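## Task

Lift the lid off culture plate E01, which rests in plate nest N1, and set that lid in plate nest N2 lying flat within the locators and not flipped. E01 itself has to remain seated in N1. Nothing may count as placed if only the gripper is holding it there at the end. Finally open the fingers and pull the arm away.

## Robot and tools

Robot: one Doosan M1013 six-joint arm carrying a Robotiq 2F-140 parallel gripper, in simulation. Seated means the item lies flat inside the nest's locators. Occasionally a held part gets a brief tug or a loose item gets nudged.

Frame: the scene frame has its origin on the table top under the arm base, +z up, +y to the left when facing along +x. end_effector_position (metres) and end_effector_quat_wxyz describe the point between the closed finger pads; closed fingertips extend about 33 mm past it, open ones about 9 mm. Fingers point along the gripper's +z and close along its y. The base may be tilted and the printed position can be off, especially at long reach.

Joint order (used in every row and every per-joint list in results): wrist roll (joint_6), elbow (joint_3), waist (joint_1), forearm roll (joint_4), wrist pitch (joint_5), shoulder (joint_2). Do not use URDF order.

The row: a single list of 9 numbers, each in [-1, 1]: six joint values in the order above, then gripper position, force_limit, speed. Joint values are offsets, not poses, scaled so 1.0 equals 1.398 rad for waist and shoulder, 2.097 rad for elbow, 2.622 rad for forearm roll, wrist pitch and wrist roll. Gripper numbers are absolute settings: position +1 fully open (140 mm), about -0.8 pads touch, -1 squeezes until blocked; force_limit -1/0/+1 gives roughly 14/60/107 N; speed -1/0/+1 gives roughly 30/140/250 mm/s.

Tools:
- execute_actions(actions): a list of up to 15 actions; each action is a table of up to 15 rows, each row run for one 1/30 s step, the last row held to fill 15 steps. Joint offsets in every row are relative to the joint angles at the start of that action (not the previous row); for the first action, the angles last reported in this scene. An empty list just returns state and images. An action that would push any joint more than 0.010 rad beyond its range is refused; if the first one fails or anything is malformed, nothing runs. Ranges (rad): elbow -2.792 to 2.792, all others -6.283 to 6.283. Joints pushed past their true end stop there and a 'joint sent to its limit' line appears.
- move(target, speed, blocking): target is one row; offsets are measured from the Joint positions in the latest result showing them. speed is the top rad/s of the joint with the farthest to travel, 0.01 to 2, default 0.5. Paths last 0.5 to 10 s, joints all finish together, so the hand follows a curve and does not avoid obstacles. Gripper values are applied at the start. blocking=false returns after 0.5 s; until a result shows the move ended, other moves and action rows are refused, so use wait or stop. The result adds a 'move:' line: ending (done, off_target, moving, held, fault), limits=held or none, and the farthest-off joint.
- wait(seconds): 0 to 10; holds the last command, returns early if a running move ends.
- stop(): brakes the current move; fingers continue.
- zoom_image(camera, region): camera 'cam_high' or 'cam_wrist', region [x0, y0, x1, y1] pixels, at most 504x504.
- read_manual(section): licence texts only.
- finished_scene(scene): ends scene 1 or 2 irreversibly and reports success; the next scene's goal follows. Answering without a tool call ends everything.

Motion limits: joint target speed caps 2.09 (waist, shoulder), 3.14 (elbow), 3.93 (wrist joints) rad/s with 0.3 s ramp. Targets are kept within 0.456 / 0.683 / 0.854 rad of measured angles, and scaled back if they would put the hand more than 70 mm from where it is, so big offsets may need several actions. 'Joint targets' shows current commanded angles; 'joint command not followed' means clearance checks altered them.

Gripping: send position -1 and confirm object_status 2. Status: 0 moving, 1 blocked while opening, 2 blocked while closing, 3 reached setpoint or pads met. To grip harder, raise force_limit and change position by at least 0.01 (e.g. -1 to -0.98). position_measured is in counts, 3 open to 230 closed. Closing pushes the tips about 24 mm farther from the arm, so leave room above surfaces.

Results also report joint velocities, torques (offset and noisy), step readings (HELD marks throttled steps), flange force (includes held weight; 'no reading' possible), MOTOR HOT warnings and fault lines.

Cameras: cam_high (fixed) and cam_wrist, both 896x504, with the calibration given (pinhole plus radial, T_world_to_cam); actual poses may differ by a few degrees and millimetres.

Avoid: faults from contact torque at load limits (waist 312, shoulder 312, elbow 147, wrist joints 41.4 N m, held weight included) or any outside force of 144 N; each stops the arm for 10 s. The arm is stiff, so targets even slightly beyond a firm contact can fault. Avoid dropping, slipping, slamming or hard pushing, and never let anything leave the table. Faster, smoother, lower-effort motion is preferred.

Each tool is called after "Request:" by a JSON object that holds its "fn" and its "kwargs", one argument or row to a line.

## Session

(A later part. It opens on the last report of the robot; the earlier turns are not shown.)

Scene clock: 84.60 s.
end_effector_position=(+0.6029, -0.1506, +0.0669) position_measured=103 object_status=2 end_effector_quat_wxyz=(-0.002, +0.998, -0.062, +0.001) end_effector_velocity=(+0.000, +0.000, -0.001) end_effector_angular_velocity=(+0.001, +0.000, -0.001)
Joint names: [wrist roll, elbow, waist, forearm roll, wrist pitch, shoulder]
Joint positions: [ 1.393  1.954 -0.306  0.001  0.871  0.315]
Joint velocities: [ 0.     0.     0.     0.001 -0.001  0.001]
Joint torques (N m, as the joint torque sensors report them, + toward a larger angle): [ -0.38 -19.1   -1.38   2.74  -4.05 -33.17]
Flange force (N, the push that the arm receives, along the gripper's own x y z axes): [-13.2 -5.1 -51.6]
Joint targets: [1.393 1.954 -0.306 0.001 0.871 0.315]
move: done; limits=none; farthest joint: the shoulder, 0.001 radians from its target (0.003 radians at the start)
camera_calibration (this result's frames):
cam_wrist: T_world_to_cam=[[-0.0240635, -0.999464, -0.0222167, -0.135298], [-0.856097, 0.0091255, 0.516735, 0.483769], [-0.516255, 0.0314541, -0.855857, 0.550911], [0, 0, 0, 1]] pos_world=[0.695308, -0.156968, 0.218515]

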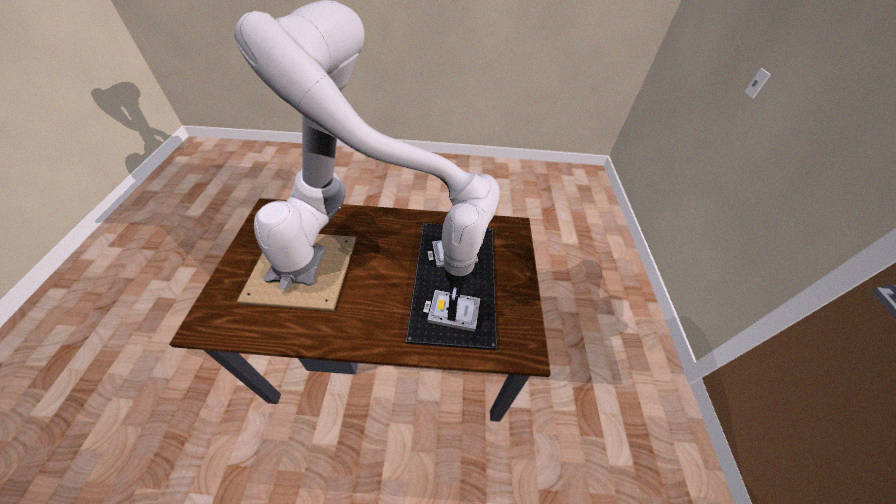

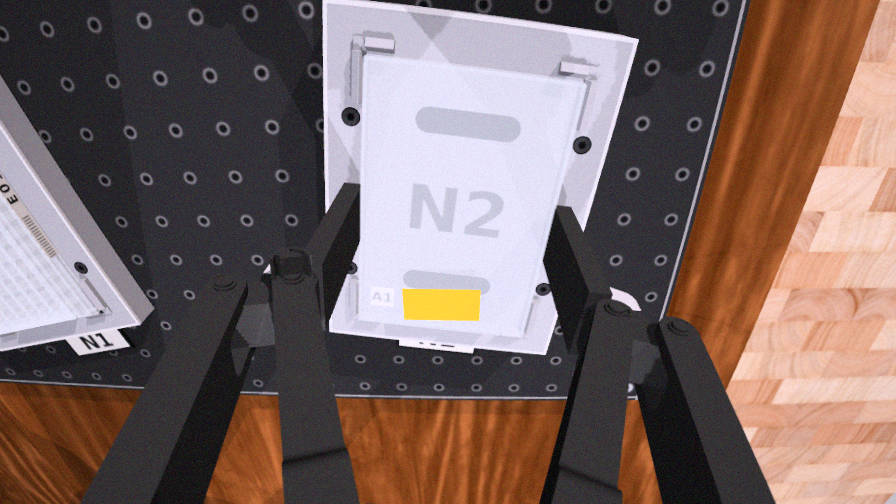

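Request:
{"fn": "move", "kwargs": {
  "target": [0,0,0,0,0,0,0.4,-0.6,-0.6]
}}

Request:
{"fn": "move", "kwargs": {
  "target": [0,-0.027,0,0,0.0535,-0.06,0.4,-0.6,-0.6],
  "speed": 0.25
}}

Request:
{"fn": "zoom_image", "kwargs": {
  "camera": "cam_wrist",
  "region": [320, 0, 640, 300]
}}

Scene clock: 87.93 s.
end_effector_position=(+0.6029, -0.1506, +0.0669) position_measured=78 object_status=3 end_effector_quat_wxyz=(-0.002, +0.998, -0.062, +0.001) end_effector_velocity=(+0.000, -0.001, +0.000) end_effector_angular_velocity=(-0.000, -0.001, -0.001)
Joint names: [wrist roll, elbow, waist, forearm roll, wrist pitch, shoulder]
Joint positions: [ 1.393  1.954 -0.306  0.001  0.871  0.315]
Joint velocities: [ 0.    -0.001 -0.001 -0.    -0.     0.   ]
Joint torques (N m, as the joint torque sensors report them, + toward a larger angle): [ -0.18 -33.65  -1.03   2.76  -0.4  -65.59]
Flange force (N, the push that the arm receives, along the gripper's own x y z axes): [-0.6 -2.2 2.3]
Joint targets: [1.393 1.954 -0.306 0.001 0.871 0.315]
move: done; limits=none; farthest joint: the waist, 0.000 radians from its target (0.000 radians at the start)
camera_calibration (this result's frames):
cam_wrist: T_world_to_cam=[[-0.0240011, -0.999465, -0.0222162, -0.135336], [-0.85609, 0.00907183, 0.516747, 0.483759], [-0.516269, 0.0314216, -0.85585, 0.550904], [0, 0, 0, 1]] pos_world=[0.695307, -0.156963, 0.218504]

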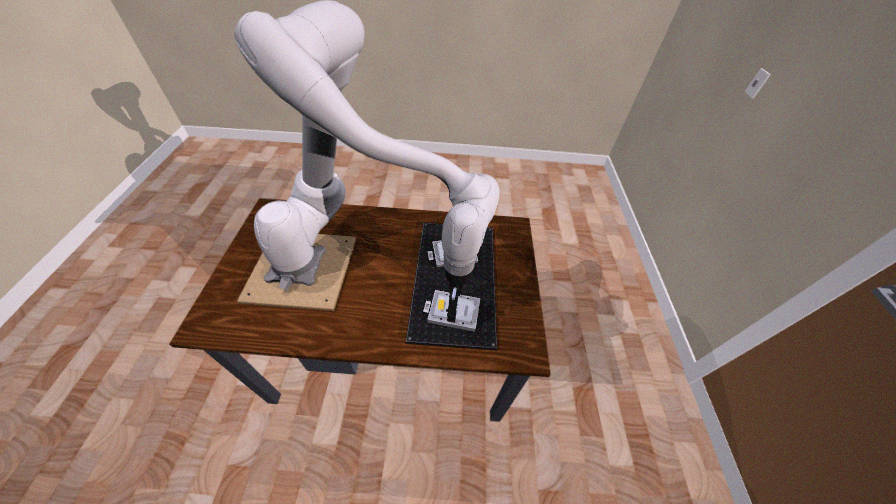

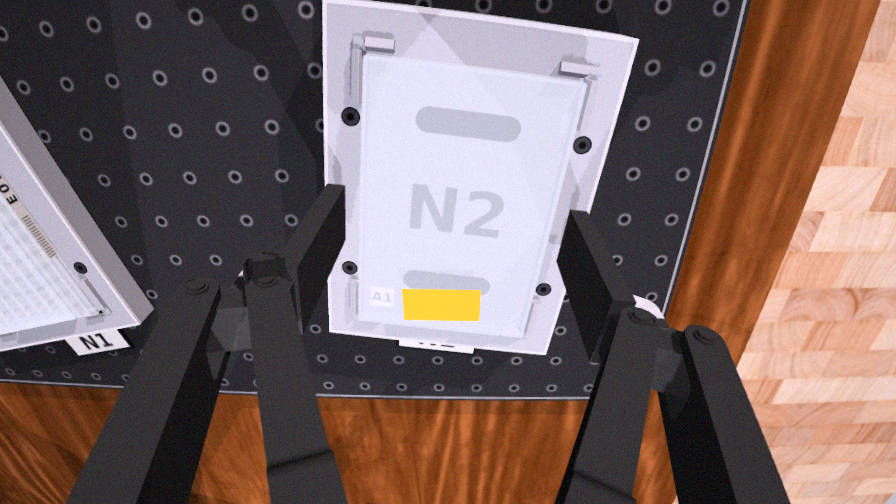

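Scene clock: 88.93 s.
end_effector_position=(+0.5991, -0.1497, +0.1443) position_measured=78 object_status=3 end_effector_quat_wxyz=(-0.002, +0.998, -0.062, +0.001) end_effector_velocity=(+0.000, -0.001, +0.001) end_effector_angular_velocity=(-0.001, -0.001, +0.000)
Joint names: [wrist roll, elbow, waist, forearm roll, wrist pitch, shoulder]
Joint positions: [ 1.393  1.898 -0.306  0.001  1.012  0.231]
Joint velocities: [-0.    -0.001 -0.    -0.001  0.001 -0.001]
Joint torques (N m, as the joint torque sensors report them, + toward a larger angle): [ -0.1  -37.58  -0.16   3.29  -0.74 -59.84]
Flange force (N, the push that the arm receives, along the gripper's own x y z axes): [-2.3 -1.0 1.4]
Joint targets: [1.393 1.898 -0.306 0.001 1.012 0.231]
move: done; limits=none; farthest joint: the waist, 0.000 radians from its target (0.000 radians at the start)
camera_calibration (this result's frames):
cam_wrist: T_world_to_cam=[[-0.023872, -0.999467, -0.0222534, -0.132881], [-0.856213, 0.00894943, 0.516545, 0.440587], [-0.516071, 0.0313847, -0.855971, 0.615085], [0, 0, 0, 1]] pos_world=[0.691492, -0.156057, 0.295954]

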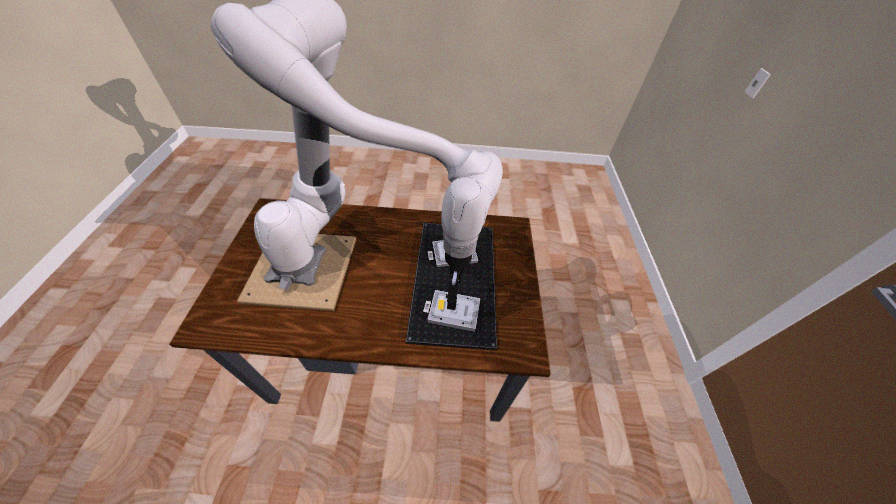

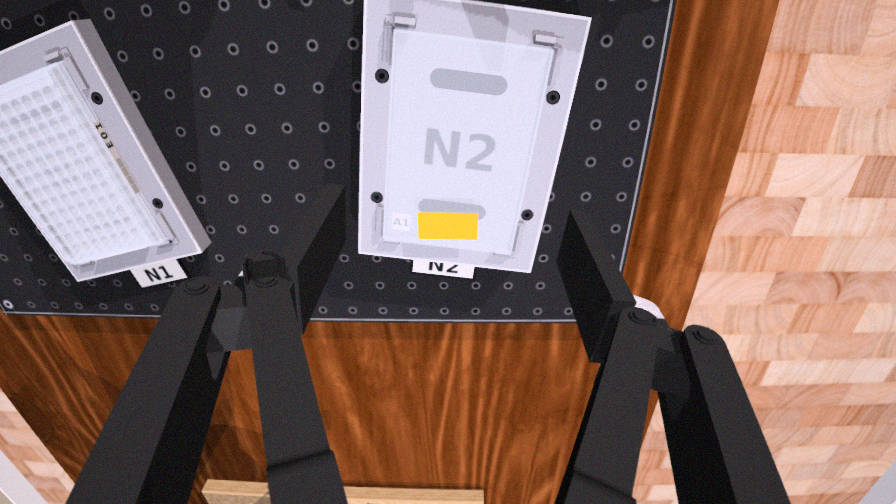

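Region (320, 0, 640, 300) of cam_wrist's 896x504 image, scaled by 1.575, with more detail than that image has; it fills the top 472 rows of this view, and the rest is white.

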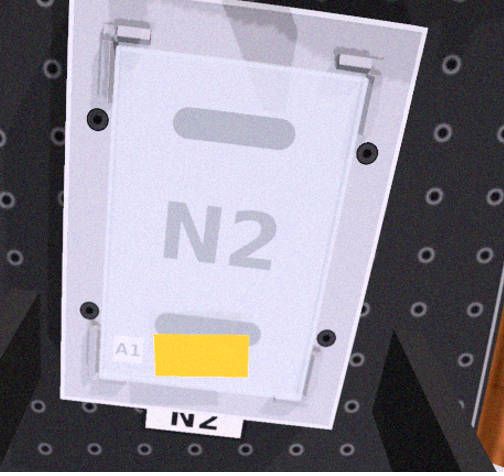

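Request:
{"fn": "zoom_image", "kwargs": {
  "camera": "cam_high",
  "region": [420, 283, 490, 338]
}}

Request:
{"fn": "zoom_image", "kwargs": {
  "camera": "cam_wrist",
  "region": [355, 180, 545, 280]
}}

Region (420, 283, 490, 338) of cam_high's 896x504 image, scaled by 7.200, with more detail than that image has; it fills the top 396 rows of this view, and the rest is white.

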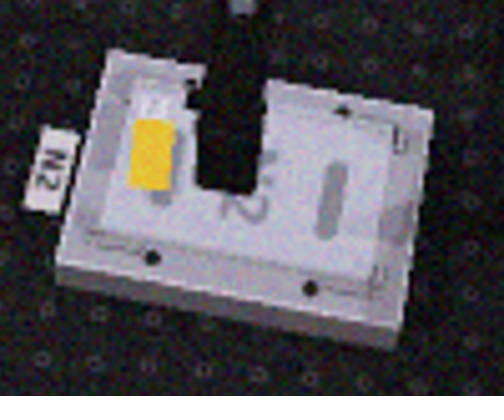

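Region (355, 180, 545, 280) of cam_wrist's 896x504 image, scaled by 2.653, with more detail than that image has; it fills the top 265 rows of this view, and the rest is white.

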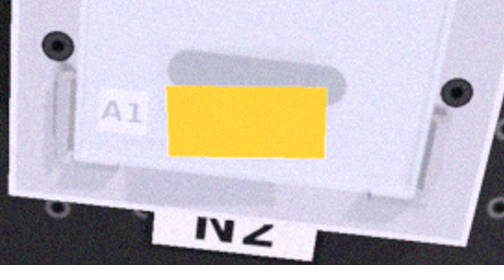

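Looks seated; the contact depth matches scene 1.

Request:
{"fn": "finished_scene", "kwargs": {
  "scene": 2
}}

The scene is finished: the task was done.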